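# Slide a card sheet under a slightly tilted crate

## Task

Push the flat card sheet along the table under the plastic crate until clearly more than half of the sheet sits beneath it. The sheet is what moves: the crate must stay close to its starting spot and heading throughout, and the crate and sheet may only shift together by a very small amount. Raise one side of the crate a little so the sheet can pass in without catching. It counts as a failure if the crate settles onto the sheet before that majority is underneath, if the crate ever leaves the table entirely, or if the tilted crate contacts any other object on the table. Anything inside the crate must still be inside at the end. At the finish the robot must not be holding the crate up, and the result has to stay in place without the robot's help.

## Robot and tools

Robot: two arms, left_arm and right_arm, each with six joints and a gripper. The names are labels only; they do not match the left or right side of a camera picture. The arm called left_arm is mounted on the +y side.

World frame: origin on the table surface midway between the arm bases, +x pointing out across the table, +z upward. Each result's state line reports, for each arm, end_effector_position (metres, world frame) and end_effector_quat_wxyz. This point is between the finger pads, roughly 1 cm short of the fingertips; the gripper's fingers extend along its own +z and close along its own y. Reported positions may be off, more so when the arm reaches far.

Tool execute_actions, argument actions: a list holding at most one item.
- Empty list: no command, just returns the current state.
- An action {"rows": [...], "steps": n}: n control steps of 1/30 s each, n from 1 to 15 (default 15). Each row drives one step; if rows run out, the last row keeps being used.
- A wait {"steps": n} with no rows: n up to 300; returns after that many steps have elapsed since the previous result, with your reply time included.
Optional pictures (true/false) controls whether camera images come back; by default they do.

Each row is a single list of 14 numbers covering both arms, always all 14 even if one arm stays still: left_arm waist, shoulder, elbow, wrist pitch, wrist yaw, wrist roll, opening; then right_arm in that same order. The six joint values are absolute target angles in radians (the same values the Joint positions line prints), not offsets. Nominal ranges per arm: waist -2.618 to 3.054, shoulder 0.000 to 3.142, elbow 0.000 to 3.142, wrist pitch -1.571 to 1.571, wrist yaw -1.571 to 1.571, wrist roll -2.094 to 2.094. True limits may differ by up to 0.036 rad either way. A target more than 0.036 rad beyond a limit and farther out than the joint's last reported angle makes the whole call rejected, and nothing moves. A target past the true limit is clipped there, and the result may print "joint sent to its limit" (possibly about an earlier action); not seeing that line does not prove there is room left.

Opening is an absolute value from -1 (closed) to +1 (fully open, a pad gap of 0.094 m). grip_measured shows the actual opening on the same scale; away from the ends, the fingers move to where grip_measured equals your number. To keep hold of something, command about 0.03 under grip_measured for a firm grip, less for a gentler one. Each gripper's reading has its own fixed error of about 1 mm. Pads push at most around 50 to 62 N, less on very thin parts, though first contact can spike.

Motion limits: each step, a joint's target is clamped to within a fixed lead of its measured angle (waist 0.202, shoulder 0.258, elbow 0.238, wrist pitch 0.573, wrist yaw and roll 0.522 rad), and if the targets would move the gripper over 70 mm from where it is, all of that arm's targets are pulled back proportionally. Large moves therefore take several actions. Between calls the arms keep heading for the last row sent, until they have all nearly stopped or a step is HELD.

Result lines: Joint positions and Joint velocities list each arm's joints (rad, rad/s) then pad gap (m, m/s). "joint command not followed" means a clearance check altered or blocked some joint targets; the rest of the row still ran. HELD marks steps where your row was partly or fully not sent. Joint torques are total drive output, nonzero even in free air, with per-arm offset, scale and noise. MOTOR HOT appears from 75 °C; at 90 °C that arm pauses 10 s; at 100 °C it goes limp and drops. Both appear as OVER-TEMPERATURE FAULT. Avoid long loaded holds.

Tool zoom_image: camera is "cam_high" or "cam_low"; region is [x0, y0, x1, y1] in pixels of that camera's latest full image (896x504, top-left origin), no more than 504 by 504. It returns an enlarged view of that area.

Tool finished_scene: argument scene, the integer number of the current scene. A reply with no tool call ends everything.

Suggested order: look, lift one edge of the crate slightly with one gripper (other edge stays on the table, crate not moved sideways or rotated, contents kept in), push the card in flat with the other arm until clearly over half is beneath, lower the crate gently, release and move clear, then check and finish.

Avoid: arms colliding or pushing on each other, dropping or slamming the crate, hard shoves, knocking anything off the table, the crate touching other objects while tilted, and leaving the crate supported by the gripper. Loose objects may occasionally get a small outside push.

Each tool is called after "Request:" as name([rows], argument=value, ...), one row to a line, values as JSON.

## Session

Request:
execute_actions(actions=[])

Scene clock: 0.00 s of 4050.00 s.
left_arm: end_effector_position=(+0.5340, -0.0484, +0.3119) grip_measured=+1.000 end_effector_quat_wxyz=(+0.639, -0.025, +0.708, -0.300) | right_arm: end_effector_position=(+0.6918, -0.1831, +0.1645) grip_measured=+1.000 end_effector_quat_wxyz=(-0.454, +0.561, -0.629, +0.289)
Joint positions: left_arm=[-0.763  2.101  1.729  0.368 -0.289 -0.476  0.094] | right_arm=[ 0.404  2.31   1.893 -0.02   0.11  -1.245  0.094]
Joint velocities: left_arm=[-0.012 -0.007 -0.002 -0.037 -0.125  0.037  0.   ] | right_arm=[-0.007 -0.002  0.022 -0.081 -0.022 -0.022  0.   ]
Joint torques (N m, as the arm reports them, + toward a larger angle): no reading

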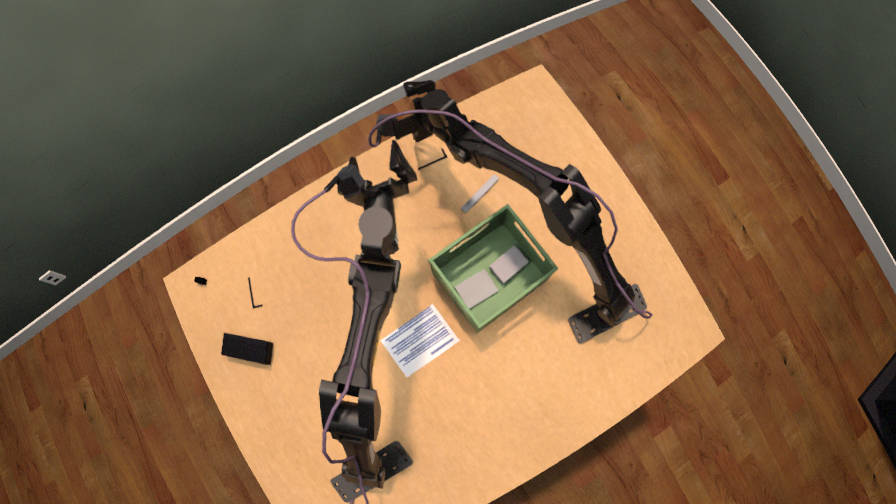

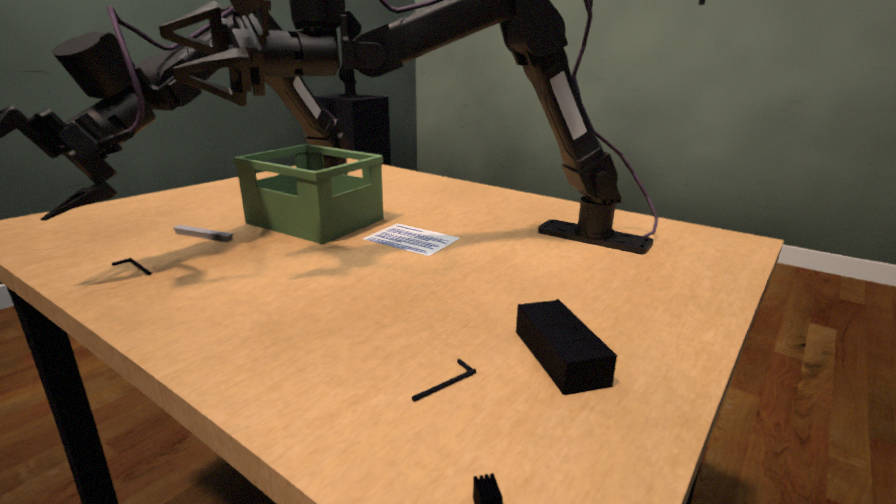

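Request:
execute_actions([
  {"rows":[[-0.5,1.3,1.0,-0.6,0,1.6,-1,0.404,2.1,2.2,-1.4,0,-0.9,1]],"steps":15},
], pictures=false)

Request:
execute_actions([
  {"steps":45},
], pictures=false)

Request:
execute_actions([
  {"rows":[[-0.858,1.33,0.68,-0.5,0,1.6,-1,0.867,2.14,2.2,-1.57,0,-0.9,1]],"steps":15},
], pictures=false)

Request:
execute_actions([
  {"steps":20},
], pictures=false)

Request:
execute_actions([
  {"rows":[[-0.858,1.33,0.68,-0.5,0,1.6,-1,0.867,2.14,1.94,-1.36,0,-0.9,1]],"steps":15},
])

Request:
zoom_image(camera="cam_low", region=[200,60,480,280])

Scene clock: 14.87 s of 4050.00 s.
left_arm: end_effector_position=(+0.3793, +0.1648, +0.1379) grip_measured=-0.984 end_effector_quat_wxyz=(+0.343, +0.363, +0.866, +0.020) | right_arm: end_effector_position=(+0.5430, -0.2109, +0.2370) grip_measured=+1.000 end_effector_quat_wxyz=(+0.273, -0.548, +0.783, -0.108)
Joint positions: left_arm=[-0.499  1.498  1.043 -0.417 -0.059  0.386  0.001] | right_arm=[ 0.404  2.067  2.201 -1.109  0.027 -0.947  0.094]
Joint velocities: left_arm=[-0.012 -1.834 -1.228 -1.663  0.33   2.63  -0.001] | right_arm=[ 0.007  0.002 -0.017 -1.883 -0.139  0.256  0.   ]
Joint torques (N m, as the arm reports them, + toward a larger angle): left_arm=[ -0.03 -10.12  11.37   2.22  -0.06   0.04] | right_arm=[ 0.1  -7.49  6.86  0.88 -0.13  0.09]
Steps of this call (steps 1 to 90: nothing new was sent; then 11.37 s passed at rest; steps 91 to 105: all 15 steps of this action). Readings (joint positions):
91: left_arm=[-0.752 2.082 1.706 0.336 -0.257 -0.431] | right_arm=[0.404 2.306 1.911 -0.067 0.104 -1.220]
92: left_arm=[-0.738 2.045 1.658 0.276 -0.223 -0.377] | right_arm=[0.404 2.301 1.934 -0.138 0.097 -1.192]
94: left_arm=[-0.688 1.971 1.567 0.160 -0.174 -0.276] | right_arm=[0.404 2.278 1.990 -0.270 0.083 -1.141]
98: left_arm=[-0.565 1.827 1.391 -0.063 -0.121 -0.075] | right_arm=[0.404 2.194 2.114 -0.569 0.056 -1.042]
105: the state above

Scene clock: 16.37 s of 4050.00 s.
left_arm: end_effector_position=(+0.3290, +0.1785, +0.1607) grip_measured=-0.984 end_effector_quat_wxyz=(+0.271, +0.799, +0.503, +0.185) | right_arm: end_effector_position=(+0.4863, -0.2258, +0.1880) grip_measured=+1.000 end_effector_quat_wxyz=(+0.127, -0.555, +0.820, -0.051)
Joint positions: left_arm=[-0.499  1.301  0.992 -0.593 -0.012  1.594  0.001] | right_arm=[ 0.404  2.11   2.201 -1.387  0.019 -0.91   0.094]
Joint velocities: left_arm=[-0.007  0.007  0.002 -0.007 -0.022  0.022 -0.   ] | right_arm=[ 0.002  0.007 -0.007 -0.066 -0.051 -0.037  0.   ]
Joint torques (N m, as the arm reports them, + toward a larger angle): left_arm=[ 0.02 -3.82  8.65  1.35  0.09  0.08] | right_arm=[  0.08 -10.35   6.46   0.39  -0.16   0.06]
Steps of this call (steps 1 to 45: the robot went on to your last target). Readings (joint positions):
1: left_arm=[-0.499 1.436 1.010 -0.472 -0.049 0.485] | right_arm=[0.404 2.068 2.201 -1.166 0.025 -0.940]
2: left_arm=[-0.499 1.383 0.994 -0.517 -0.041 0.585] | right_arm=[0.404 2.075 2.201 -1.216 0.024 -0.934]
4: left_arm=[-0.499 1.319 0.992 -0.554 -0.029 0.785] | right_arm=[0.404 2.090 2.201 -1.286 0.022 -0.926]
8: left_arm=[-0.499 1.301 0.992 -0.573 -0.017 1.183] | right_arm=[0.404 2.109 2.201 -1.354 0.020 -0.917]
45: the state above
All arms were judged still, so your last target was given up. Only a new action makes them travel on or press farther. Fingers that are still opening or closing keep moving.

Scene clock: 16.87 s of 4050.00 s.
left_arm: end_effector_position=(+0.2026, +0.1247, +0.0398) grip_measured=-0.984 end_effector_quat_wxyz=(+0.175, +0.912, +0.362, +0.076) | right_arm: end_effector_position=(+0.3425, -0.0460, +0.1633) grip_measured=+1.000 end_effector_quat_wxyz=(-0.044, +0.750, -0.660, -0.000)
Joint positions: left_arm=[-0.862  1.334  0.665 -0.517 -0.002  1.595  0.001] | right_arm=[ 0.913  2.153  2.201 -1.532 -0.005 -0.907  0.094]
Joint velocities: left_arm=[-0.022 -0.022 -0.017  0.066  0.022  0.051 -0.   ] | right_arm=[-0.247  0.002 -0.012 -0.212 -0.066 -0.007  0.   ]
Joint torques (N m, as the arm reports them, + toward a larger angle): left_arm=[ 0.35 -3.61  8.49  1.08  0.01  0.07] | right_arm=[ -2.58 -10.66   6.15   0.08   0.05   0.04]
joint sent to its limit (right arm) — the command would take joint 4 (wrist pitch) past its lower limit, so that joint was sent only as far as its limit.
Steps of this call (steps 1 to 15: all 15 steps of this action). Readings (joint positions):
1: left_arm=[-0.515 1.300 0.970 -0.567 -0.021 1.594] | right_arm=[0.417 2.111 2.201 -1.396 0.025 -0.908]
2: left_arm=[-0.550 1.298 0.934 -0.536 -0.024 1.594] | right_arm=[0.440 2.113 2.201 -1.415 0.032 -0.907]
4: left_arm=[-0.642 1.303 0.841 -0.510 -0.022 1.594] | right_arm=[0.519 2.121 2.201 -1.449 0.033 -0.907]
8: left_arm=[-0.841 1.329 0.687 -0.519 -0.006 1.595] | right_arm=[0.734 2.144 2.201 -1.484 0.030 -0.907]
15: the state above

Scene clock: 17.53 s of 4050.00 s.
left_arm: end_effector_position=(+0.2038, +0.1234, +0.0405) grip_measured=-0.984 end_effector_quat_wxyz=(+0.179, +0.912, +0.362, +0.077) | right_arm: end_effector_position=(+0.3556, -0.0654, +0.1630) grip_measured=+1.000 end_effector_quat_wxyz=(-0.035, +0.733, -0.679, +0.004)
Joint positions: left_arm=[-0.862  1.334  0.665 -0.509 -0.002  1.595  0.001] | right_arm=[ 0.862  2.153  2.201 -1.548  0.003 -0.907  0.094]
Joint velocities: left_arm=[-0.002  0.002 -0.032  0.022  0.007 -0.022 -0.   ] | right_arm=[ 0.012 -0.017 -0.002 -0.066  0.022  0.022  0.   ]
Joint torques (N m, as the arm reports them, + toward a larger angle): left_arm=[ 0.37 -3.63  8.46  1.12  0.01  0.07] | right_arm=[  0.46 -10.65   6.16   0.01  -0.02   0.03]
joint sent to its limit (right arm) — the command would take joint 4 (wrist pitch) past its lower limit, so that joint was sent only as far as its limit.
Steps of this call (steps 1 to 20: the robot went on to your last target). Readings (joint positions):
1: left_arm=[-0.862 1.334 0.665 -0.515 -0.002 1.595] | right_arm=[0.903 2.153 2.201 -1.535 -0.005 -0.907]
2: left_arm=[-0.862 1.334 0.665 -0.514 -0.002 1.595] | right_arm=[0.891 2.153 2.201 -1.538 -0.005 -0.907]
4: left_arm=[-0.862 1.334 0.665 -0.512 -0.002 1.595] | right_arm=[0.871 2.153 2.201 -1.542 -0.002 -0.907]
8: left_arm=[-0.862 1.334 0.665 -0.510 -0.002 1.595] | right_arm=[0.862 2.153 2.201 -1.546 0.003 -0.907]
20: the state above

Scene clock: 18.03 s of 4050.00 s.
left_arm: end_effector_position=(+0.2038, +0.1234, +0.0405) grip_measured=-0.984 end_effector_quat_wxyz=(+0.179, +0.912, +0.362, +0.077) | right_arm: end_effector_position=(+0.3442, -0.0758, +0.0929) grip_measured=+1.000 end_effector_quat_wxyz=(+0.020, +0.733, -0.680, -0.000)
Joint positions: left_arm=[-0.862  1.334  0.665 -0.509 -0.002  1.595  0.001] | right_arm=[ 0.862  2.161  1.933 -1.383  0.003 -0.906  0.094]
Joint velocities: left_arm=[ 0.007  0.007 -0.002  0.022  0.081 -0.037 -0.001] | right_arm=[ 0.017 -0.027 -0.002  0.007  0.051  0.022  0.   ]
Joint torques (N m, as the arm reports them, + toward a larger angle): left_arm=[ 0.34 -3.61  8.47  1.11  0.01  0.07] | right_arm=[  0.49 -11.14   6.86   0.08  -0.02   0.03]
Steps of this call (steps 1 to 15: all 15 steps of this action). Readings (joint positions):
1: left_arm=[-0.862 1.334 0.665 -0.509 -0.002 1.595] | right_arm=[0.862 2.139 2.154 -1.509 0.003 -0.906]
2: left_arm=[-0.862 1.334 0.665 -0.509 -0.002 1.595] | right_arm=[0.862 2.119 2.085 -1.467 0.003 -0.906]
4: left_arm=[-0.862 1.334 0.665 -0.509 -0.002 1.595] | right_arm=[0.862 2.119 1.993 -1.443 0.003 -0.906]
8: left_arm=[-0.862 1.334 0.665 -0.509 -0.002 1.595] | right_arm=[0.862 2.165 1.935 -1.413 0.003 -0.906]
15: the state above

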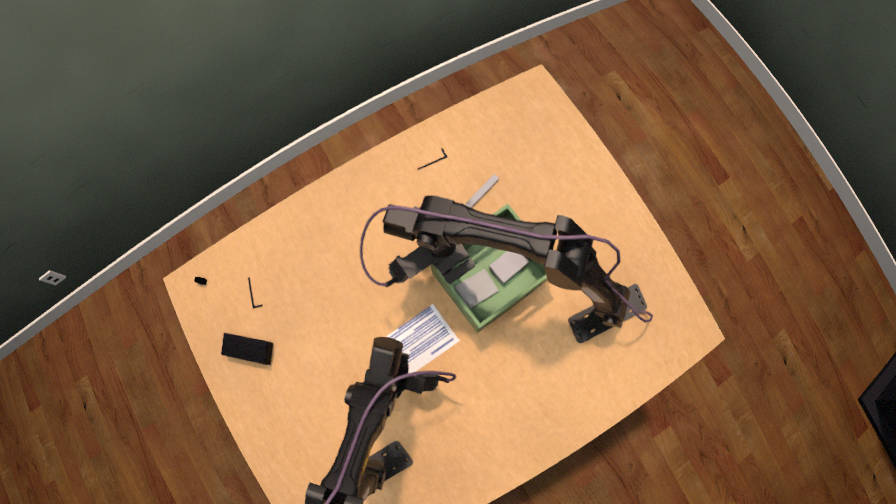

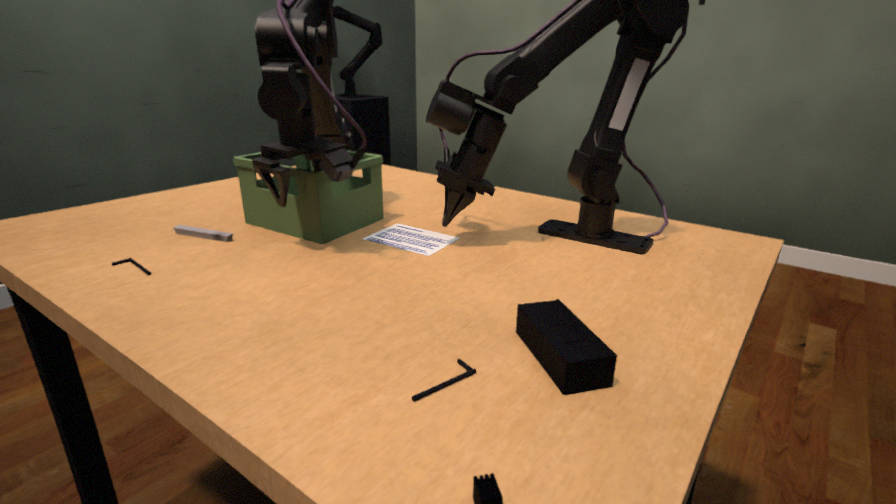

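Region (200, 60, 480, 280) of cam_low's 896x504 image, scaled by 1.800, with more detail than that image has; it fills the top 396 rows of this view, and the rest is white.

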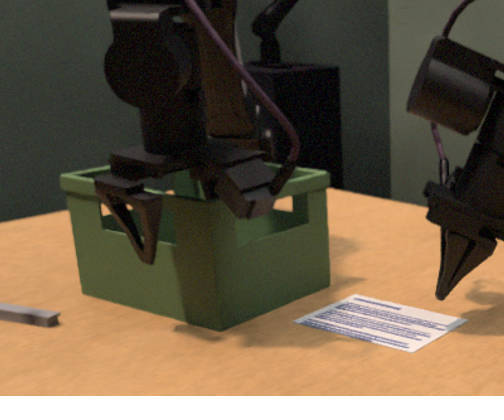

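Request:
execute_actions([
  {"rows":[[-0.858,1.33,0.68,-0.5,0,1.6,-1,0.867,2.14,2.02,-1.43,0,-0.9,1],[-0.858,1.33,0.68,-0.5,0,1.6,-1,0.867,2.14,2.02,-1.43,0,-0.9,1],[-0.858,1.33,0.68,-0.5,0,1.6,-1,0.867,2.14,2.02,-1.43,0,-0.9,1],[-0.858,1.33,0.68,-0.5,0,1.6,-1,0.867,2.14,2.02,-1.43,0,-0.9,1],[-0.858,1.33,0.68,-0.5,0,1.6,-1,0.867,2.14,2.02,-1.43,0,-0.9,1],[-0.858,1.33,0.68,-0.5,0,1.6,-1,0.867,2.14,2.02,-1.43,0,-0.9,1],[-0.858,1.33,0.68,-0.5,0,1.6,-1,0.867,2.14,2.02,-1.43,0,-0.9,1],[-0.858,1.33,0.68,-0.5,0,1.6,-1,0.867,2.14,2.02,-1.43,0,-0.9,0.1]],"steps":15},
])

Request:
zoom_image(camera="cam_low", region=[200,60,480,280])

Scene clock: 24.53 s of 4050.00 s.
left_arm: end_effector_position=(+0.2038, +0.1234, +0.0405) grip_measured=-0.984 end_effector_quat_wxyz=(+0.179, +0.912, +0.362, +0.077) | right_arm: end_effector_position=(+0.3502, -0.0703, +0.1129) grip_measured=+0.102 end_effector_quat_wxyz=(-0.002, +0.733, -0.680, +0.001)
Joint positions: left_arm=[-0.862  1.334  0.665 -0.509 -0.002  1.595  0.001] | right_arm=[ 0.862  2.152  2.    -1.415  0.003 -0.906  0.052]
Joint velocities: left_arm=[-0.007  0.022 -0.012 -0.007  0.022 -0.037 -0.001] | right_arm=[ 0.027  0.002 -0.012 -0.022 -0.022 -0.007 -0.001]
Joint torques (N m, as the arm reports them, + toward a larger angle): left_arm=[ 0.38 -3.66  8.5   1.12  0.01  0.08] | right_arm=[  0.48 -10.69   7.99  -0.11  -0.02   0.03]
Steps of this call (steps 1 to 15: the robot went on to your last target; steps 16 to 90: nothing new was sent; then 3.00 s passed at rest; steps 91 to 105: all 15 steps of this action). Readings (joint positions):
91: left_arm=[-0.862 1.334 0.665 -0.509 -0.002 1.595] | right_arm=[0.862 2.162 1.944 -1.387 0.003 -0.906]
92: left_arm=[-0.862 1.334 0.665 -0.509 -0.002 1.595] | right_arm=[0.862 2.164 1.959 -1.396 0.003 -0.906]
94: left_arm=[-0.862 1.334 0.665 -0.509 -0.002 1.595] | right_arm=[0.862 2.162 1.984 -1.403 0.003 -0.906]
98: left_arm=[-0.862 1.334 0.665 -0.509 -0.002 1.595] | right_arm=[0.862 2.153 2.000 -1.406 0.003 -0.906]
105: the state above

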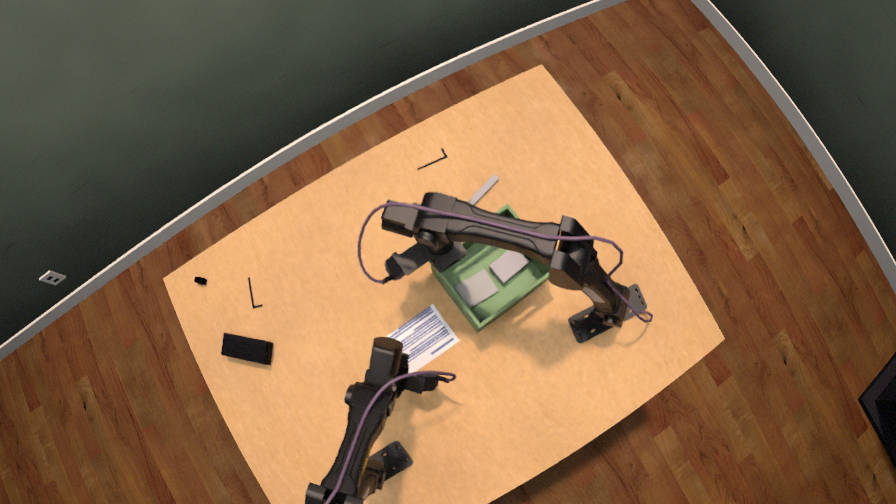

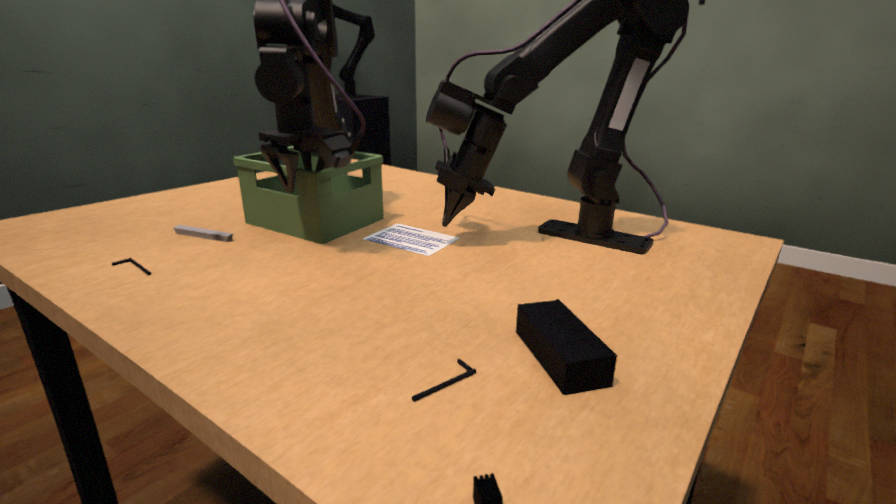

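Region (200, 60, 480, 280) of cam_low's 896x504 image, scaled by 1.800, with more detail than that image has; it fills the top 396 rows of this view, and the rest is white.

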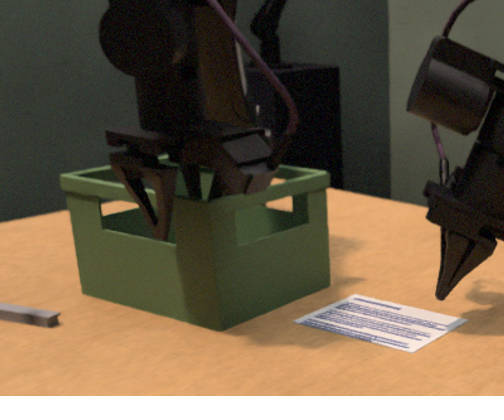

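Request:
execute_actions([
  {"rows":[[-0.858,1.33,0.68,-0.5,0,1.6,-1,0.867,2.14,2.02,-1.43,0,-0.9,-0.2]],"steps":8},
], pictures=false)

Request:
execute_actions([
  {"rows":[[-0.858,1.33,0.68,-0.5,0,1.6,-1,0.867,2.14,2.02,-1.43,0,-0.9,-0.45]],"steps":8},
], pictures=false)

Scene clock: 30.27 s of 4050.00 s.
left_arm: end_effector_position=(+0.2038, +0.1234, +0.0405) grip_measured=-0.984 end_effector_quat_wxyz=(+0.179, +0.912, +0.362, +0.077) | right_arm: end_effector_position=(+0.3498, -0.0707, +0.1129) grip_measured=-0.199 end_effector_quat_wxyz=(-0.001, +0.733, -0.680, +0.001)
Joint positions: left_arm=[-0.862  1.334  0.665 -0.509 -0.002  1.595  0.001] | right_arm=[ 0.862  2.152  2.    -1.417  0.003 -0.906  0.038]
Joint velocities: left_arm=[-0.002 -0.012  0.002  0.022 -0.022 -0.066  0.001] | right_arm=[ 0.002  0.012 -0.012 -0.037  0.037 -0.022  0.   ]
Joint torques (N m, as the arm reports them, + toward a larger angle): left_arm=[ 0.38 -3.64  8.46  1.11  0.    0.07] | right_arm=[  0.49 -10.69   8.01  -0.12  -0.01   0.02]
Steps of this call (steps 1 to 15: the robot went on to your last target; steps 16 to 90: nothing new was sent; then 2.47 s passed at rest; steps 91 to 98: all 8 steps of this action). Readings (joint positions):
91: left_arm=[-0.862 1.334 0.665 -0.509 -0.002 1.595] | right_arm=[0.862 2.152 2.000 -1.417 0.003 -0.906]
92: left_arm=[-0.862 1.334 0.665 -0.509 -0.002 1.595] | right_arm=[0.862 2.152 2.000 -1.417 0.003 -0.906]
94: left_arm=[-0.862 1.334 0.665 -0.509 -0.002 1.595] | right_arm=[0.862 2.152 2.000 -1.417 0.003 -0.906]
98: the state above

Scene clock: 30.53 s of 4050.00 s.
left_arm: end_effector_position=(+0.2038, +0.1234, +0.0405) grip_measured=-0.984 end_effector_quat_wxyz=(+0.179, +0.912, +0.362, +0.077) | right_arm: end_effector_position=(+0.3498, -0.0707, +0.1129) grip_measured=-0.449 end_effector_quat_wxyz=(-0.001, +0.733, -0.680, +0.001)
Joint positions: left_arm=[-0.862  1.334  0.665 -0.509 -0.002  1.595  0.001] | right_arm=[ 0.862  2.152  2.    -1.417  0.003 -0.906  0.026]
Joint velocities: left_arm=[ 0.002 -0.022 -0.012 -0.066  0.037 -0.037 -0.   ] | right_arm=[ 0.002  0.007 -0.007  0.037  0.007 -0.007 -0.   ]
Joint torques (N m, as the arm reports them, + toward a larger angle): left_arm=[ 0.33 -3.65  8.48  1.12  0.    0.07] | right_arm=[  0.47 -10.68   8.    -0.12  -0.02   0.03]
Steps of this call (steps 1 to 8: all 8 steps of this action). Readings (joint positions):
1: left_arm=[-0.862 1.334 0.665 -0.509 -0.002 1.595] | right_arm=[0.862 2.152 2.000 -1.417 0.003 -0.906]
2: left_arm=[-0.862 1.334 0.665 -0.509 -0.002 1.595] | right_arm=[0.862 2.152 2.000 -1.417 0.003 -0.906]
4: left_arm=[-0.862 1.334 0.665 -0.509 -0.002 1.595] | right_arm=[0.862 2.152 2.000 -1.417 0.003 -0.906]
8: the state above

Request:
execute_actions([
  {"rows":[[-0.858,1.33,0.68,-0.5,0,1.6,-1,0.867,2.14,2.02,-1.43,0,-0.9,-0.7],[-0.858,1.33,0.68,-0.5,0,1.6,-1,0.867,2.14,2.02,-1.43,0,-0.9,-0.7],[-0.858,1.33,0.68,-0.5,0,1.6,-1,0.867,2.14,2.02,-1.43,0,-0.9,-0.7],[-0.858,1.33,0.68,-0.5,0,1.6,-1,0.867,2.14,2.02,-1.43,0,-0.9,-0.7],[-0.858,1.33,0.68,-0.5,0,1.6,-1,0.867,2.14,2.02,-1.43,0,-0.9,-0.9]],"steps":10},
], pictures=false)

Request:
execute_actions([
  {"rows":[[-0.858,1.33,0.68,-0.5,0,1.6,-1,0.855,2.11,2.05,-1.46,-0.04,-0.915,-0.9],[-0.858,1.33,0.68,-0.5,0,1.6,-1,0.855,2.11,2.05,-1.46,-0.04,-0.915,-0.9],[-0.858,1.33,0.68,-0.5,0,1.6,-1,0.855,2.11,2.05,-1.46,-0.04,-0.915,-0.9],[-0.858,1.33,0.68,-0.5,0,1.6,-1,0.855,2.11,2.05,-1.46,-0.04,-0.915,-0.9],[-0.858,1.33,0.68,-0.5,0,1.6,-1,0.835,2.08,2.07,-1.49,-0.08,-0.94,-0.9],[-0.858,1.33,0.68,-0.5,0,1.6,-1,0.835,2.08,2.07,-1.49,-0.08,-0.94,-0.9],[-0.858,1.33,0.68,-0.5,0,1.6,-1,0.835,2.08,2.07,-1.49,-0.08,-0.94,-0.9],[-0.858,1.33,0.68,-0.5,0,1.6,-1,0.835,2.08,2.07,-1.49,-0.08,-0.94,-0.9],[-0.858,1.33,0.68,-0.5,0,1.6,-1,0.81,2.055,2.08,-1.51,-0.12,-0.97,-0.9],[-0.858,1.33,0.68,-0.5,0,1.6,-1,0.81,2.055,2.08,-1.51,-0.12,-0.97,-0.9],[-0.858,1.33,0.68,-0.5,0,1.6,-1,0.81,2.055,2.08,-1.51,-0.12,-0.97,-0.9],[-0.858,1.33,0.68,-0.5,0,1.6,-1,0.81,2.055,2.08,-1.51,-0.12,-0.97,-0.9],[-0.858,1.33,0.68,-0.5,0,1.6,-1,0.785,2.03,2.09,-1.53,-0.16,-1.0,-0.9]],"steps":15},
], pictures=false)

Request:
execute_actions([
  {"steps":20},
])

Request:
zoom_image(camera="cam_low", region=[200,60,480,280])

Scene clock: 41.27 s of 4050.00 s.
left_arm: end_effector_position=(+0.2038, +0.1234, +0.0405) grip_measured=-0.984 end_effector_quat_wxyz=(+0.179, +0.912, +0.362, +0.077) | right_arm: end_effector_position=(+0.3461, -0.0725, +0.1129) grip_measured=-0.859 end_effector_quat_wxyz=(+0.007, +0.735, -0.678, -0.000)
Joint positions: left_arm=[-0.862  1.334  0.665 -0.509 -0.002  1.595  0.001] | right_arm=[ 0.864  2.152  2.    -1.433  0.    -0.909  0.007]
Joint velocities: left_arm=[-0.022  0.012 -0.002 -0.037 -0.037 -0.022  0.   ] | right_arm=[-0.012 -0.012 -0.012 -0.022 -0.066 -0.007 -0.001]
Joint torques (N m, as the arm reports them, + toward a larger angle): left_arm=[ 0.37 -3.66  8.52  1.12  0.01  0.06] | right_arm=[  0.34 -10.67   7.98  -0.01   0.     0.06]
Steps of this call (steps 1 to 15: the robot went on to your last target; steps 16 to 90: nothing new was sent; then 7.40 s passed at rest; steps 91 to 100: all 10 steps of this action). Readings (joint positions):
91: left_arm=[-0.862 1.334 0.665 -0.509 -0.002 1.595] | right_arm=[0.862 2.152 2.000 -1.417 0.003 -0.906]
92: left_arm=[-0.862 1.334 0.665 -0.509 -0.002 1.595] | right_arm=[0.862 2.152 2.000 -1.422 0.001 -0.906]
94: left_arm=[-0.862 1.334 0.665 -0.509 -0.002 1.595] | right_arm=[0.863 2.152 2.000 -1.425 0.001 -0.906]
98: left_arm=[-0.862 1.334 0.665 -0.509 -0.002 1.595] | right_arm=[0.864 2.152 2.000 -1.433 0.000 -0.909]
100: the state above

Scene clock: 41.77 s of 4050.00 s.
left_arm: end_effector_position=(+0.2038, +0.1234, +0.0405) grip_measured=-0.984 end_effector_quat_wxyz=(+0.179, +0.912, +0.362, +0.077) | right_arm: end_effector_position=(+0.3535, -0.0810, +0.1370) grip_measured=-0.856 end_effector_quat_wxyz=(-0.021, +0.732, -0.679, -0.044)
Joint positions: left_arm=[-0.862  1.334  0.665 -0.509 -0.002  1.595  0.001] | right_arm=[ 0.797  2.112  2.03  -1.46  -0.093 -0.97   0.007]
Joint velocities: left_arm=[-0.027  0.002  0.007  0.007 -0.022  0.051  0.001] | right_arm=[-0.208 -0.193  0.085 -0.037 -0.242 -0.139  0.   ]
Joint torques (N m, as the arm reports them, + toward a larger angle): left_arm=[ 0.35 -3.68  8.45  1.12  0.    0.07] | right_arm=[  0.11 -14.11  10.94  -0.57  -0.32  -0.09]
Steps of this call (steps 1 to 15: all 15 steps of this action). Readings (joint positions):
1: left_arm=[-0.862 1.334 0.665 -0.509 -0.002 1.595] | right_arm=[0.864 2.152 2.002 -1.434 -0.001 -0.911]
2: left_arm=[-0.862 1.334 0.665 -0.509 -0.002 1.595] | right_arm=[0.863 2.152 2.003 -1.435 -0.003 -0.912]
4: left_arm=[-0.862 1.334 0.665 -0.509 -0.002 1.595] | right_arm=[0.862 2.152 2.003 -1.435 -0.004 -0.912]
8: left_arm=[-0.862 1.334 0.665 -0.509 -0.002 1.595] | right_arm=[0.847 2.148 2.014 -1.451 -0.027 -0.926]
15: the state above

Scene clock: 42.43 s of 4050.00 s.
left_arm: end_effector_position=(+0.2038, +0.1234, +0.0405) grip_measured=-0.984 end_effector_quat_wxyz=(+0.179, +0.912, +0.362, +0.077) | right_arm: end_effector_position=(+0.3552, -0.0795, +0.1496) grip_measured=-0.854 end_effector_quat_wxyz=(-0.041, +0.738, -0.671, -0.054)
Joint positions: left_arm=[-0.862  1.334  0.665 -0.509 -0.002  1.595  0.001] | right_arm=[ 0.785  2.089  2.042 -1.46  -0.12  -0.999  0.007]
Joint velocities: left_arm=[ 0.007  0.002  0.007 -0.007 -0.022 -0.037  0.001] | right_arm=[ 0.002  0.007 -0.012 -0.022  0.022  0.022 -0.   ]
Joint torques (N m, as the arm reports them, + toward a larger angle): left_arm=[ 0.37 -3.64  8.49  1.1   0.01  0.07] | right_arm=[  0.06 -13.33  10.32  -0.52  -0.45  -0.02]
Steps of this call (steps 1 to 20: the robot went on to your last target). Readings (joint positions):
1: left_arm=[-0.862 1.334 0.665 -0.509 -0.002 1.595] | right_arm=[0.791 2.105 2.032 -1.460 -0.100 -0.974]
2: left_arm=[-0.862 1.334 0.665 -0.509 -0.002 1.595] | right_arm=[0.788 2.100 2.035 -1.460 -0.105 -0.978]
4: left_arm=[-0.862 1.334 0.665 -0.509 -0.002 1.595] | right_arm=[0.785 2.092 2.041 -1.460 -0.110 -0.985]
8: left_arm=[-0.862 1.334 0.665 -0.509 -0.002 1.595] | right_arm=[0.785 2.089 2.042 -1.460 -0.117 -0.995]
20: the state above

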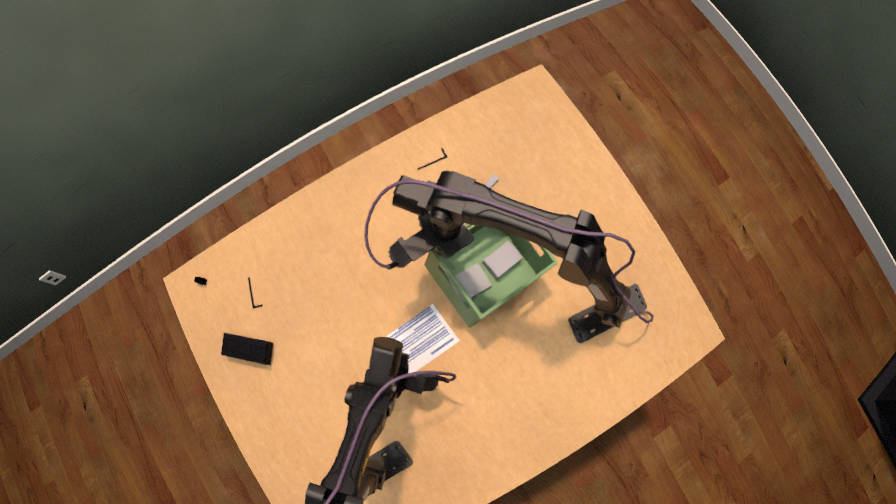

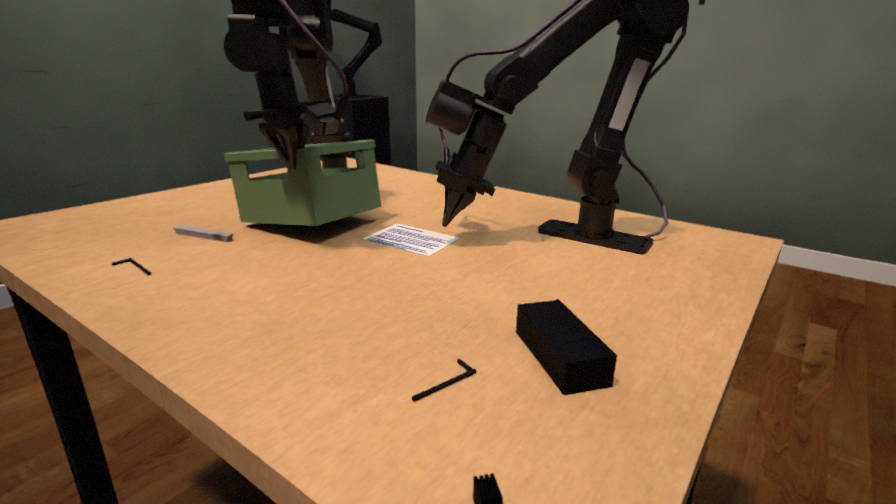

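Region (200, 60, 480, 280) of cam_low's 896x504 image, scaled by 1.800, with more detail than that image has; it fills the top 396 rows of this view, and the rest is white.

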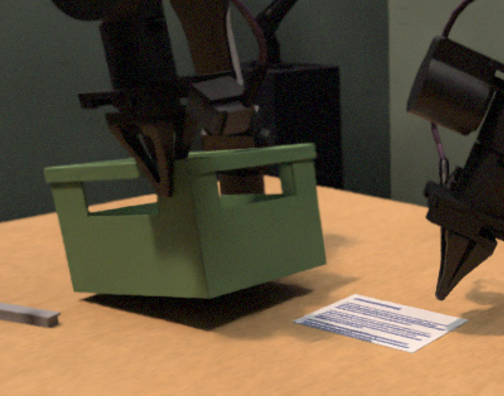

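Request:
execute_actions([
  {"rows":[[-0.906,1.4,0.72,-0.45,0,1.6,-1,0.785,2.03,2.05,-1.5,-0.16,-1.0,-0.9],[-0.906,1.4,0.72,-0.45,0,1.6,-1,0.785,2.03,2.05,-1.5,-0.16,-1.0,-0.9],[-0.906,1.4,0.72,-0.45,0,1.6,-1,0.785,2.03,2.05,-1.5,-0.16,-1.0,-0.9],[-0.906,1.4,0.72,-0.45,0,1.6,-1,0.785,2.03,2.05,-1.5,-0.16,-1.0,-0.9],[-0.906,1.4,0.72,-0.45,0,1.6,-1,0.785,2.03,2.05,-1.5,-0.16,-1.0,-0.9],[-0.906,1.4,0.72,-0.45,0,1.6,-1,0.785,2.03,2.05,-1.5,-0.16,-1.0,-0.9],[-0.906,1.46,0.6,-0.29,0,1.6,-1,0.785,2.03,2.05,-1.5,-0.16,-1.0,-0.9]],"steps":15},
], pictures=false)

Request:
execute_actions([
  {"rows":[[-0.906,1.46,0.6,-0.29,0,1.6,-1,0.785,2.03,2.05,-1.5,-0.16,-1.0,-0.9],[-0.906,1.46,0.6,-0.29,0,1.6,-1,0.785,2.03,2.05,-1.5,-0.16,-1.0,-0.9],[-0.916,1.5,0.62,-0.25,0,1.6,-1,0.785,2.03,2.05,-1.5,-0.16,-1.0,-0.9],[-0.916,1.5,0.62,-0.25,0,1.6,-1,0.785,2.03,2.05,-1.5,-0.16,-1.0,-0.9],[-0.927,1.535,0.64,-0.215,0,1.6,-1,0.785,2.03,2.05,-1.5,-0.16,-1.0,-0.9],[-0.927,1.535,0.64,-0.215,0,1.6,-1,0.785,2.03,2.05,-1.5,-0.16,-1.0,-0.9],[-0.937,1.57,0.66,-0.18,0,1.6,-1,0.785,2.03,2.05,-1.5,-0.16,-1.0,-0.9],[-0.937,1.57,0.66,-0.18,0,1.6,-1,0.785,2.03,2.05,-1.5,-0.16,-1.0,-0.9],[-0.948,1.6,0.68,-0.145,0,1.6,-1,0.785,2.03,2.05,-1.5,-0.16,-1.0,-0.9],[-0.948,1.6,0.68,-0.145,0,1.6,-1,0.785,2.03,2.05,-1.5,-0.16,-1.0,-0.9],[-0.958,1.63,0.7,-0.11,0,1.6,-1,0.785,2.03,2.05,-1.5,-0.16,-1.0,-0.9]],"steps":15},
], pictures=false)

Request:
execute_actions([
  {"steps":12},
])

Scene clock: 59.60 s of 4050.00 s.
left_arm: end_effector_position=(+0.2049, +0.1082, +0.0087) grip_measured=-0.984 end_effector_quat_wxyz=(+0.186, +0.917, +0.345, +0.078) | right_arm: end_effector_position=(+0.3560, -0.0788, +0.1481) grip_measured=-0.854 end_effector_quat_wxyz=(-0.043, +0.739, -0.670, -0.054)
Joint positions: left_arm=[-0.897  1.452  0.606 -0.32  -0.005  1.596  0.001] | right_arm=[ 0.785  2.089  2.036 -1.45  -0.12  -1.     0.007]
Joint velocities: left_arm=[ 0.002  0.002  0.007  0.081  0.022 -0.037  0.001] | right_arm=[-0.002  0.002  0.002 -0.007  0.022  0.007  0.   ]
Joint torques (N m, as the arm reports them, + toward a larger angle): left_arm=[-0.44 -3.4   5.99  1.11  0.02  0.06] | right_arm=[  0.07 -13.36   7.57  -0.34  -0.44  -0.02]
Steps of this call (steps 1 to 15: the robot went on to your last target; steps 16 to 90: nothing new was sent; then 13.67 s passed at rest; steps 91 to 105: all 15 steps of this action). Readings (joint positions):
91: left_arm=[-0.866 1.341 0.669 -0.508 -0.004 1.595] | right_arm=[0.785 2.089 2.041 -1.459 -0.120 -1.000]
92: left_arm=[-0.876 1.356 0.676 -0.501 -0.005 1.595] | right_arm=[0.785 2.089 2.039 -1.456 -0.120 -1.000]
94: left_arm=[-0.893 1.382 0.688 -0.481 -0.005 1.595] | right_arm=[0.785 2.089 2.037 -1.451 -0.120 -1.000]
98: left_arm=[-0.897 1.405 0.660 -0.399 -0.005 1.595] | right_arm=[0.785 2.089 2.036 -1.450 -0.120 -1.000]
105: the state above

Scene clock: 60.10 s of 4050.00 s.
left_arm: end_effector_position=(+0.2289, +0.0571, +0.0067) grip_measured=-0.984 end_effector_quat_wxyz=(+0.239, +0.913, +0.318, +0.094) | right_arm: end_effector_position=(+0.3560, -0.0788, +0.1481) grip_measured=-0.854 end_effector_quat_wxyz=(-0.043, +0.739, -0.670, -0.054)
Joint positions: left_arm=[-0.948  1.609  0.682 -0.125 -0.009  1.596  0.001] | right_arm=[ 0.785  2.089  2.036 -1.45  -0.12  -1.     0.007]
Joint velocities: left_arm=[-0.007  0.061 -0.012  0.227 -0.051 -0.007 -0.   ] | right_arm=[-0.002 -0.002 -0.012  0.037  0.037 -0.037  0.   ]
Joint torques (N m, as the arm reports them, + toward a larger angle): left_arm=[-0.5  -3.78  8.15  1.07  0.05  0.06] | right_arm=[  0.08 -13.36   7.55  -0.34  -0.45  -0.02]
Steps of this call (steps 1 to 15: all 15 steps of this action). Readings (joint positions):
1: left_arm=[-0.897 1.452 0.606 -0.314 -0.005 1.596] | right_arm=[0.785 2.089 2.036 -1.450 -0.120 -1.000]
2: left_arm=[-0.897 1.452 0.606 -0.311 -0.005 1.596] | right_arm=[0.785 2.089 2.036 -1.450 -0.120 -1.000]
4: left_arm=[-0.901 1.465 0.606 -0.292 -0.005 1.596] | right_arm=[0.785 2.089 2.036 -1.450 -0.120 -1.000]
8: left_arm=[-0.919 1.519 0.631 -0.234 -0.008 1.596] | right_arm=[0.785 2.089 2.036 -1.450 -0.120 -1.000]
15: the state above

Scene clock: 60.50 s of 4050.00 s.
left_arm: end_effector_position=(+0.2302, +0.0553, +0.0070) grip_measured=-0.984 end_effector_quat_wxyz=(+0.242, +0.912, +0.317, +0.095) | right_arm: end_effector_position=(+0.3560, -0.0788, +0.1481) grip_measured=-0.854 end_effector_quat_wxyz=(-0.043, +0.739, -0.670, -0.054)
Joint positions: left_arm=[-0.948  1.612  0.682 -0.113 -0.009  1.596  0.001] | right_arm=[ 0.785  2.089  2.036 -1.45  -0.12  -1.     0.007]
Joint velocities: left_arm=[ 0.007  0.007  0.017 -0.022 -0.051  0.051  0.   ] | right_arm=[-0.002  0.007  0.007 -0.037 -0.007 -0.022 -0.001]
Joint torques (N m, as the arm reports them, + toward a larger angle): left_arm=[-0.6  -3.8   8.16  1.24  0.06  0.06] | right_arm=[  0.1  -13.39   7.55  -0.33  -0.45  -0.02]
Steps of this call (steps 1 to 12: the robot went on to your last target). Readings (joint positions):
1: left_arm=[-0.948 1.610 0.682 -0.121 -0.009 1.596] | right_arm=[0.785 2.089 2.036 -1.450 -0.120 -1.000]
2: left_arm=[-0.948 1.610 0.682 -0.119 -0.009 1.596] | right_arm=[0.785 2.089 2.036 -1.450 -0.120 -1.000]
4: left_arm=[-0.948 1.611 0.682 -0.116 -0.009 1.596] | right_arm=[0.785 2.089 2.036 -1.450 -0.120 -1.000]
8: left_arm=[-0.948 1.612 0.682 -0.114 -0.009 1.596] | right_arm=[0.785 2.089 2.036 -1.450 -0.120 -1.000]
12: the state above

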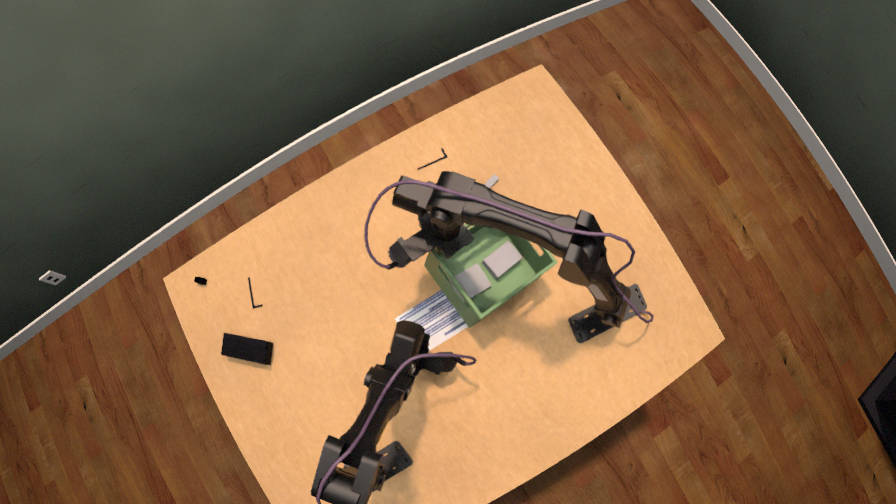

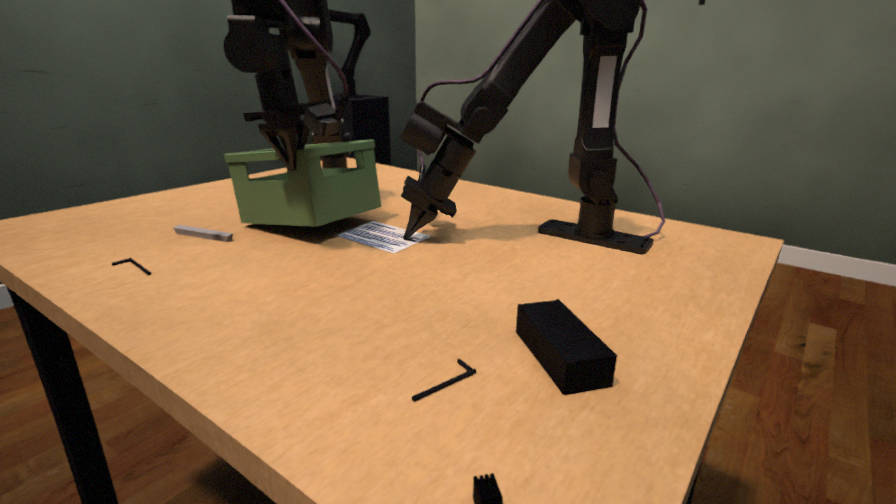

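Request:
execute_actions([
  {"rows":[[-0.964,1.665,0.72,-0.075,0,1.58,-1,0.785,2.03,2.05,-1.5,-0.16,-1.0,-0.9],[-0.964,1.665,0.72,-0.075,0,1.58,-1,0.785,2.03,2.05,-1.5,-0.16,-1.0,-0.9],[-0.97,1.7,0.74,-0.04,0,1.56,-1,0.785,2.03,2.05,-1.5,-0.16,-1.0,-0.9],[-0.97,1.7,0.74,-0.04,0,1.56,-1,0.785,2.03,2.05,-1.5,-0.16,-1.0,-0.9],[-0.976,1.733,0.76,-0.005,0,1.54,-1,0.785,2.03,2.05,-1.5,-0.16,-1.0,-0.9],[-0.976,1.733,0.76,-0.005,0,1.54,-1,0.785,2.03,2.05,-1.5,-0.16,-1.0,-0.9],[-0.982,1.765,0.78,0.03,0,1.52,-1,0.785,2.03,2.05,-1.5,-0.16,-1.0,-0.9],[-0.982,1.765,0.78,0.03,0,1.52,-1,0.785,2.03,2.05,-1.5,-0.16,-1.0,-0.9],[-0.988,1.795,0.8,0.06,0,1.5,-1,0.785,2.03,2.05,-1.5,-0.16,-1.0,-0.9],[-0.988,1.795,0.8,0.06,0,1.5,-1,0.785,2.03,2.05,-1.5,-0.16,-1.0,-0.9],[-0.995,1.825,0.82,0.09,0,1.48,-1,0.785,2.03,2.05,-1.5,-0.16,-1.0,-0.9]],"steps":15},
], pictures=false)

Request:
execute_actions([
  {"steps":12},
])

Scene clock: 70.07 s of 4050.00 s.
left_arm: end_effector_position=(+0.2605, -0.0047, +0.0063) grip_measured=-0.984 end_effector_quat_wxyz=(+0.309, +0.886, +0.332, +0.100) | right_arm: end_effector_position=(+0.3560, -0.0788, +0.1481) grip_measured=-0.854 end_effector_quat_wxyz=(-0.043, +0.739, -0.670, -0.054)
Joint positions: left_arm=[-0.985  1.8    0.803  0.088 -0.009  1.513  0.001] | right_arm=[ 0.785  2.089  2.036 -1.45  -0.12  -1.     0.007]
Joint velocities: left_arm=[ 0.007  0.027  0.002  0.168 -0.066 -0.125 -0.001] | right_arm=[ 0.032 -0.012 -0.012  0.007 -0.007 -0.007 -0.   ]
Joint torques (N m, as the arm reports them, + toward a larger angle): left_arm=[-0.57 -5.09  7.96  1.17  0.06 -0.14] | right_arm=[  0.07 -13.37   7.56  -0.34  -0.45  -0.02]
Steps of this call (steps 1 to 30: the robot went on to your last target; steps 31 to 90: nothing new was sent; then 6.07 s passed at rest; steps 91 to 105: all 15 steps of this action). Readings (joint positions):
91: left_arm=[-0.949 1.616 0.683 -0.110 -0.009 1.596] | right_arm=[0.785 2.089 2.036 -1.450 -0.120 -1.000]
92: left_arm=[-0.950 1.625 0.688 -0.103 -0.009 1.596] | right_arm=[0.785 2.089 2.036 -1.450 -0.120 -1.000]
94: left_arm=[-0.954 1.652 0.707 -0.079 -0.009 1.589] | right_arm=[0.785 2.089 2.036 -1.450 -0.120 -1.000]
98: left_arm=[-0.967 1.718 0.752 -0.011 -0.009 1.563] | right_arm=[0.785 2.089 2.036 -1.450 -0.120 -1.000]
105: the state above

Scene clock: 70.47 s of 4050.00 s.
left_arm: end_effector_position=(+0.2614, -0.0059, +0.0065) grip_measured=-0.984 end_effector_quat_wxyz=(+0.313, +0.882, +0.339, +0.098) | right_arm: end_effector_position=(+0.3560, -0.0788, +0.1481) grip_measured=-0.854 end_effector_quat_wxyz=(-0.043, +0.739, -0.670, -0.054)
Joint positions: left_arm=[-0.985  1.804  0.803  0.098 -0.009  1.497  0.001] | right_arm=[ 0.785  2.089  2.036 -1.45  -0.12  -1.     0.007]
Joint velocities: left_arm=[0.007 0.002 0.002 0.007 0.007 0.022 0.   ] | right_arm=[-0.007 -0.002 -0.007 -0.022  0.037  0.022 -0.   ]
Joint torques (N m, as the arm reports them, + toward a larger angle): left_arm=[-0.63 -5.02  7.95  1.33  0.06 -0.16] | right_arm=[  0.06 -13.38   7.58  -0.34  -0.44  -0.02]
Steps of this call (steps 1 to 12: the robot went on to your last target). Readings (joint positions):
1: left_arm=[-0.985 1.802 0.803 0.092 -0.009 1.509] | right_arm=[0.785 2.089 2.036 -1.450 -0.120 -1.000]
2: left_arm=[-0.985 1.802 0.803 0.094 -0.009 1.506] | right_arm=[0.785 2.089 2.036 -1.450 -0.120 -1.000]
4: left_arm=[-0.985 1.803 0.803 0.096 -0.009 1.503] | right_arm=[0.785 2.089 2.036 -1.450 -0.120 -1.000]
8: left_arm=[-0.985 1.804 0.803 0.097 -0.009 1.499] | right_arm=[0.785 2.089 2.036 -1.450 -0.120 -1.000]
12: the state above

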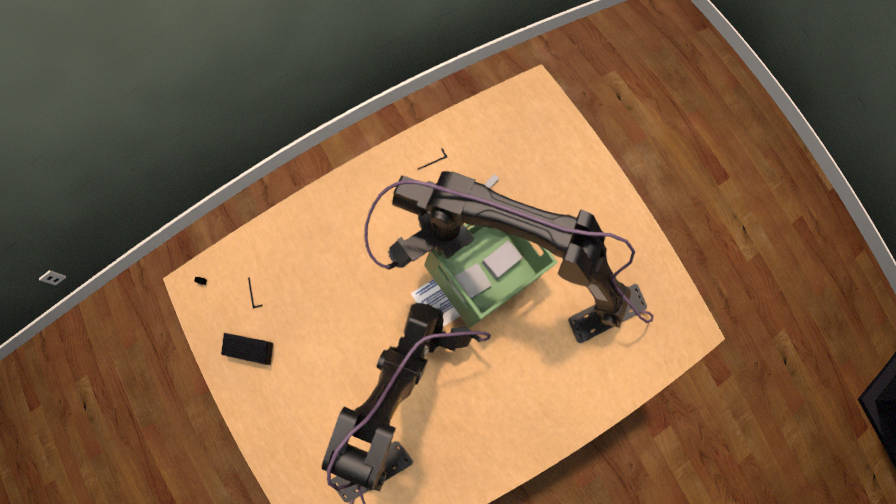

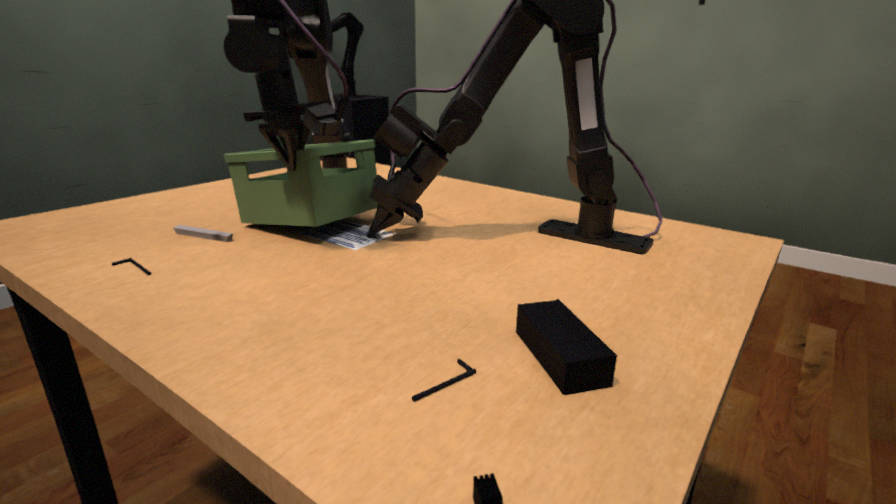

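Request:
execute_actions([
  {"rows":[[-0.995,1.76,0.82,0.09,0,1.48,-1,0.785,2.03,2.05,-1.5,-0.16,-1.0,-0.9],[-0.995,1.76,0.82,0.09,0,1.48,-1,0.785,2.03,2.05,-1.5,-0.16,-1.0,-0.9],[-0.995,1.76,0.82,0.09,0,1.48,-1,0.785,2.03,2.05,-1.5,-0.16,-1.0,-0.9],[-0.995,1.76,0.82,0.09,0,1.48,-1,0.785,2.03,2.05,-1.5,-0.16,-1.0,-0.9],[-0.995,1.76,0.82,0.09,0,1.48,-1,0.785,2.03,2.05,-1.5,-0.16,-1.0,-0.9],[-0.985,1.76,0.82,0.09,0,2.07,-1,0.785,2.03,2.05,-1.5,-0.16,-1.0,-0.9]],"steps":15},
], pictures=false)

Request:
execute_actions([
  {"steps":12},
], pictures=false)

Request:
execute_actions([
  {"rows":[[-0.985,1.825,0.82,0.09,0,2.07,-1,0.785,2.03,2.05,-1.5,-0.16,-1.0,-0.9],[-0.985,1.825,0.82,0.09,0,2.07,-1,0.785,2.03,2.05,-1.5,-0.16,-1.0,-0.9],[-0.985,1.825,0.82,0.09,0,2.07,-1,0.785,2.03,2.05,-1.5,-0.16,-1.0,-0.9],[-0.985,1.825,0.82,0.09,0,2.07,-1,0.785,2.03,2.05,-1.5,-0.16,-1.0,-0.9],[-0.985,1.825,0.82,0.09,0,2.07,-1,0.785,2.03,2.05,-1.5,-0.16,-1.0,-0.9],[-0.985,1.825,0.82,0.09,0,2.07,-1,0.785,2.03,2.05,-1.5,-0.16,-1.0,-0.9],[-1.005,1.847,0.835,0.11,0,2.06,-1,0.785,2.03,2.05,-1.5,-0.16,-1.0,-0.9],[-1.005,1.847,0.835,0.11,0,2.06,-1,0.785,2.03,2.05,-1.5,-0.16,-1.0,-0.9],[-1.02,1.87,0.85,0.133,0,2.04,-1,0.785,2.03,2.05,-1.5,-0.16,-1.0,-0.9],[-1.02,1.87,0.85,0.133,0,2.04,-1,0.785,2.03,2.05,-1.5,-0.16,-1.0,-0.9],[-1.035,1.89,0.865,0.155,0,2.02,-1,0.785,2.03,2.05,-1.5,-0.16,-1.0,-0.9]],"steps":15},
], pictures=false)

Request:
execute_actions([
  {"steps":12},
])

Scene clock: 82.60 s of 4050.00 s.
left_arm: end_effector_position=(+0.2619, -0.0066, +0.0110) grip_measured=-0.984 end_effector_quat_wxyz=(+0.283, +0.937, +0.109, +0.175) | right_arm: end_effector_position=(+0.3560, -0.0788, +0.1481) grip_measured=-0.854 end_effector_quat_wxyz=(-0.043, +0.739, -0.670, -0.054)
Joint positions: left_arm=[-0.985  1.791  0.803  0.095 -0.009  2.     0.001] | right_arm=[ 0.785  2.089  2.036 -1.45  -0.12  -1.     0.007]
Joint velocities: left_arm=[ 0.002  0.002 -0.017  0.022  0.037  0.418  0.   ] | right_arm=[-0.022 -0.002  0.002 -0.066 -0.037 -0.007 -0.001]
Joint torques (N m, as the arm reports them, + toward a larger angle): left_arm=[ 0.02 -8.59  7.99  1.37  0.05  0.07] | right_arm=[  0.09 -13.37   7.57  -0.34  -0.45  -0.02]
Steps of this call (steps 1 to 30: the robot went on to your last target; steps 31 to 90: nothing new was sent; then 8.63 s passed at rest; steps 91 to 105: all 15 steps of this action). Readings (joint positions):
91: left_arm=[-0.985 1.802 0.803 0.098 -0.009 1.496] | right_arm=[0.785 2.089 2.036 -1.450 -0.120 -1.000]
92: left_arm=[-0.985 1.799 0.803 0.096 -0.009 1.496] | right_arm=[0.785 2.089 2.036 -1.450 -0.120 -1.000]
94: left_arm=[-0.985 1.794 0.803 0.096 -0.009 1.496] | right_arm=[0.785 2.089 2.036 -1.450 -0.120 -1.000]
98: left_arm=[-0.985 1.791 0.803 0.096 -0.009 1.753] | right_arm=[0.785 2.089 2.036 -1.450 -0.120 -1.000]
105: the state above

Scene clock: 83.00 s of 4050.00 s.
left_arm: end_effector_position=(+0.2619, -0.0066, +0.0110) grip_measured=-0.984 end_effector_quat_wxyz=(+0.277, +0.940, +0.081, +0.184) | right_arm: end_effector_position=(+0.3560, -0.0788, +0.1481) grip_measured=-0.854 end_effector_quat_wxyz=(-0.043, +0.739, -0.670, -0.054)
Joint positions: left_arm=[-0.985  1.791  0.803  0.095 -0.009  2.06   0.001] | right_arm=[ 0.785  2.089  2.036 -1.45  -0.12  -1.     0.007]
Joint velocities: left_arm=[ 0.002  0.007  0.002 -0.022  0.037  0.066  0.001] | right_arm=[-0.007  0.002  0.007 -0.022 -0.007 -0.051  0.001]
Joint torques (N m, as the arm reports them, + toward a larger angle): left_arm=[ 0.06 -8.59  8.    1.36  0.06  0.09] | right_arm=[  0.07 -13.38   7.55  -0.34  -0.45  -0.02]
Steps of this call (steps 1 to 12: the robot went on to your last target). Readings (joint positions):
1: left_arm=[-0.985 1.791 0.803 0.095 -0.009 2.013] | right_arm=[0.785 2.089 2.036 -1.450 -0.120 -1.000]
2: left_arm=[-0.985 1.791 0.803 0.095 -0.009 2.023] | right_arm=[0.785 2.089 2.036 -1.450 -0.120 -1.000]
4: left_arm=[-0.985 1.791 0.803 0.095 -0.009 2.038] | right_arm=[0.785 2.089 2.036 -1.450 -0.120 -1.000]
8: left_arm=[-0.985 1.791 0.803 0.095 -0.009 2.053] | right_arm=[0.785 2.089 2.036 -1.450 -0.120 -1.000]
12: the state above

Scene clock: 83.50 s of 4050.00 s.
left_arm: end_effector_position=(+0.2613, -0.0346, +0.0075) grip_measured=-0.984 end_effector_quat_wxyz=(+0.299, +0.933, +0.069, +0.187) | right_arm: end_effector_position=(+0.3560, -0.0788, +0.1481) grip_measured=-0.854 end_effector_quat_wxyz=(-0.043, +0.739, -0.670, -0.054)
Joint positions: left_arm=[-1.025  1.866  0.848  0.168 -0.01   2.043  0.001] | right_arm=[ 0.785  2.089  2.036 -1.45  -0.12  -1.     0.007]
Joint velocities: left_arm=[-0.042  0.032  0.017  0.081 -0.037 -0.066 -0.001] | right_arm=[ 0.022 -0.017 -0.002 -0.007  0.007  0.037 -0.001]
Joint torques (N m, as the arm reports them, + toward a larger angle): left_arm=[-0.34 -5.51  8.02  1.17  0.08 -0.14] | right_arm=[  0.06 -13.37   7.55  -0.33  -0.44  -0.02]
Steps of this call (steps 1 to 15: all 15 steps of this action). Readings (joint positions):
1: left_arm=[-0.985 1.793 0.803 0.096 -0.009 2.060] | right_arm=[0.785 2.089 2.036 -1.450 -0.120 -1.000]
2: left_arm=[-0.985 1.797 0.803 0.097 -0.009 2.061] | right_arm=[0.785 2.089 2.036 -1.450 -0.120 -1.000]
4: left_arm=[-0.985 1.802 0.803 0.103 -0.009 2.062] | right_arm=[0.785 2.089 2.036 -1.450 -0.120 -1.000]
8: left_arm=[-0.987 1.810 0.807 0.112 -0.009 2.062] | right_arm=[0.785 2.089 2.036 -1.450 -0.120 -1.000]
15: the state above

Scene clock: 83.90 s of 4050.00 s.
left_arm: end_effector_position=(+0.2610, -0.0354, +0.0075) grip_measured=-0.984 end_effector_quat_wxyz=(+0.301, +0.933, +0.072, +0.186) | right_arm: end_effector_position=(+0.3560, -0.0788, +0.1481) grip_measured=-0.854 end_effector_quat_wxyz=(-0.043, +0.739, -0.670, -0.054)
Joint positions: left_arm=[-1.027  1.867  0.848  0.171 -0.01   2.036  0.001] | right_arm=[ 0.785  2.089  2.036 -1.45  -0.12  -1.     0.007]
Joint velocities: left_arm=[-0.007 -0.012 -0.027 -0.007  0.007  0.037 -0.   ] | right_arm=[ 0.027  0.002 -0.007 -0.095  0.022 -0.037 -0.002]
Joint torques (N m, as the arm reports them, + toward a larger angle): left_arm=[-0.54 -5.36  8.    1.3   0.07 -0.16] | right_arm=[  0.07 -13.39   7.55  -0.34  -0.44  -0.02]
Steps of this call (steps 1 to 12: the robot went on to your last target). Readings (joint positions):
1: left_arm=[-1.026 1.866 0.848 0.170 -0.010 2.042] | right_arm=[0.785 2.089 2.036 -1.450 -0.120 -1.000]
2: left_arm=[-1.027 1.867 0.848 0.171 -0.010 2.040] | right_arm=[0.785 2.089 2.036 -1.450 -0.120 -1.000]
4: left_arm=[-1.027 1.867 0.848 0.171 -0.010 2.038] | right_arm=[0.785 2.089 2.036 -1.450 -0.120 -1.000]
8: left_arm=[-1.027 1.867 0.848 0.171 -0.010 2.036] | right_arm=[0.785 2.089 2.036 -1.450 -0.120 -1.000]
12: the state above

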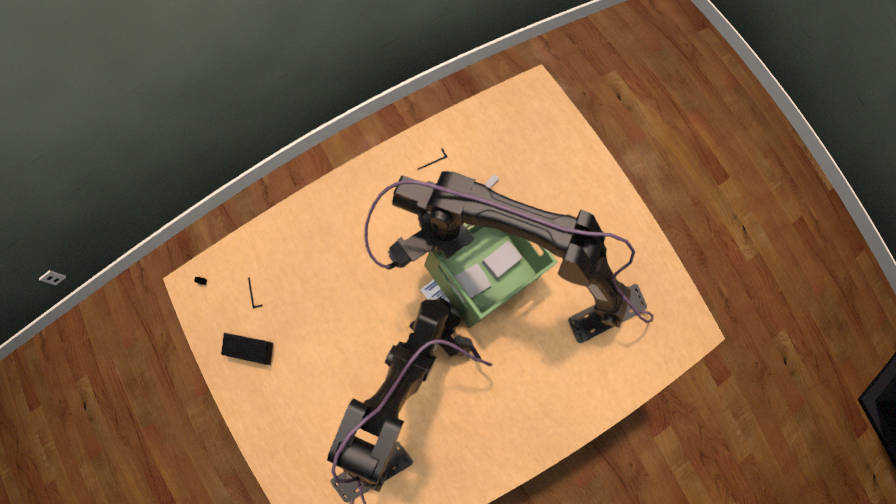

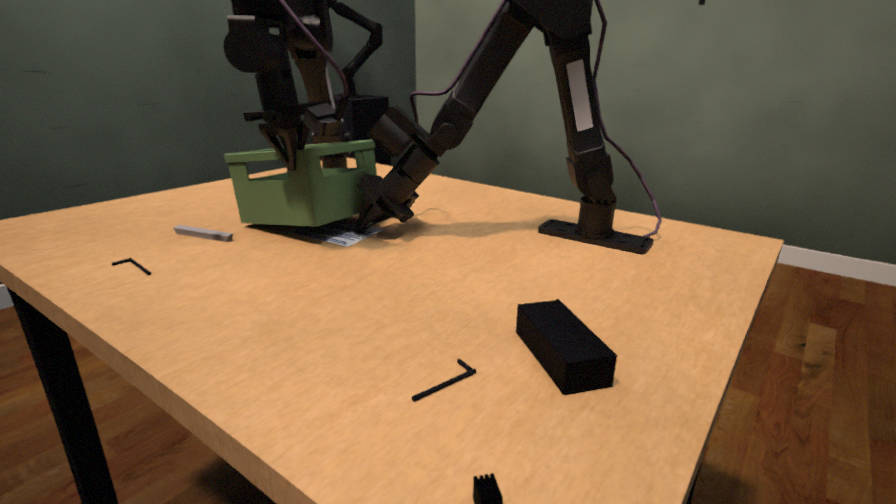

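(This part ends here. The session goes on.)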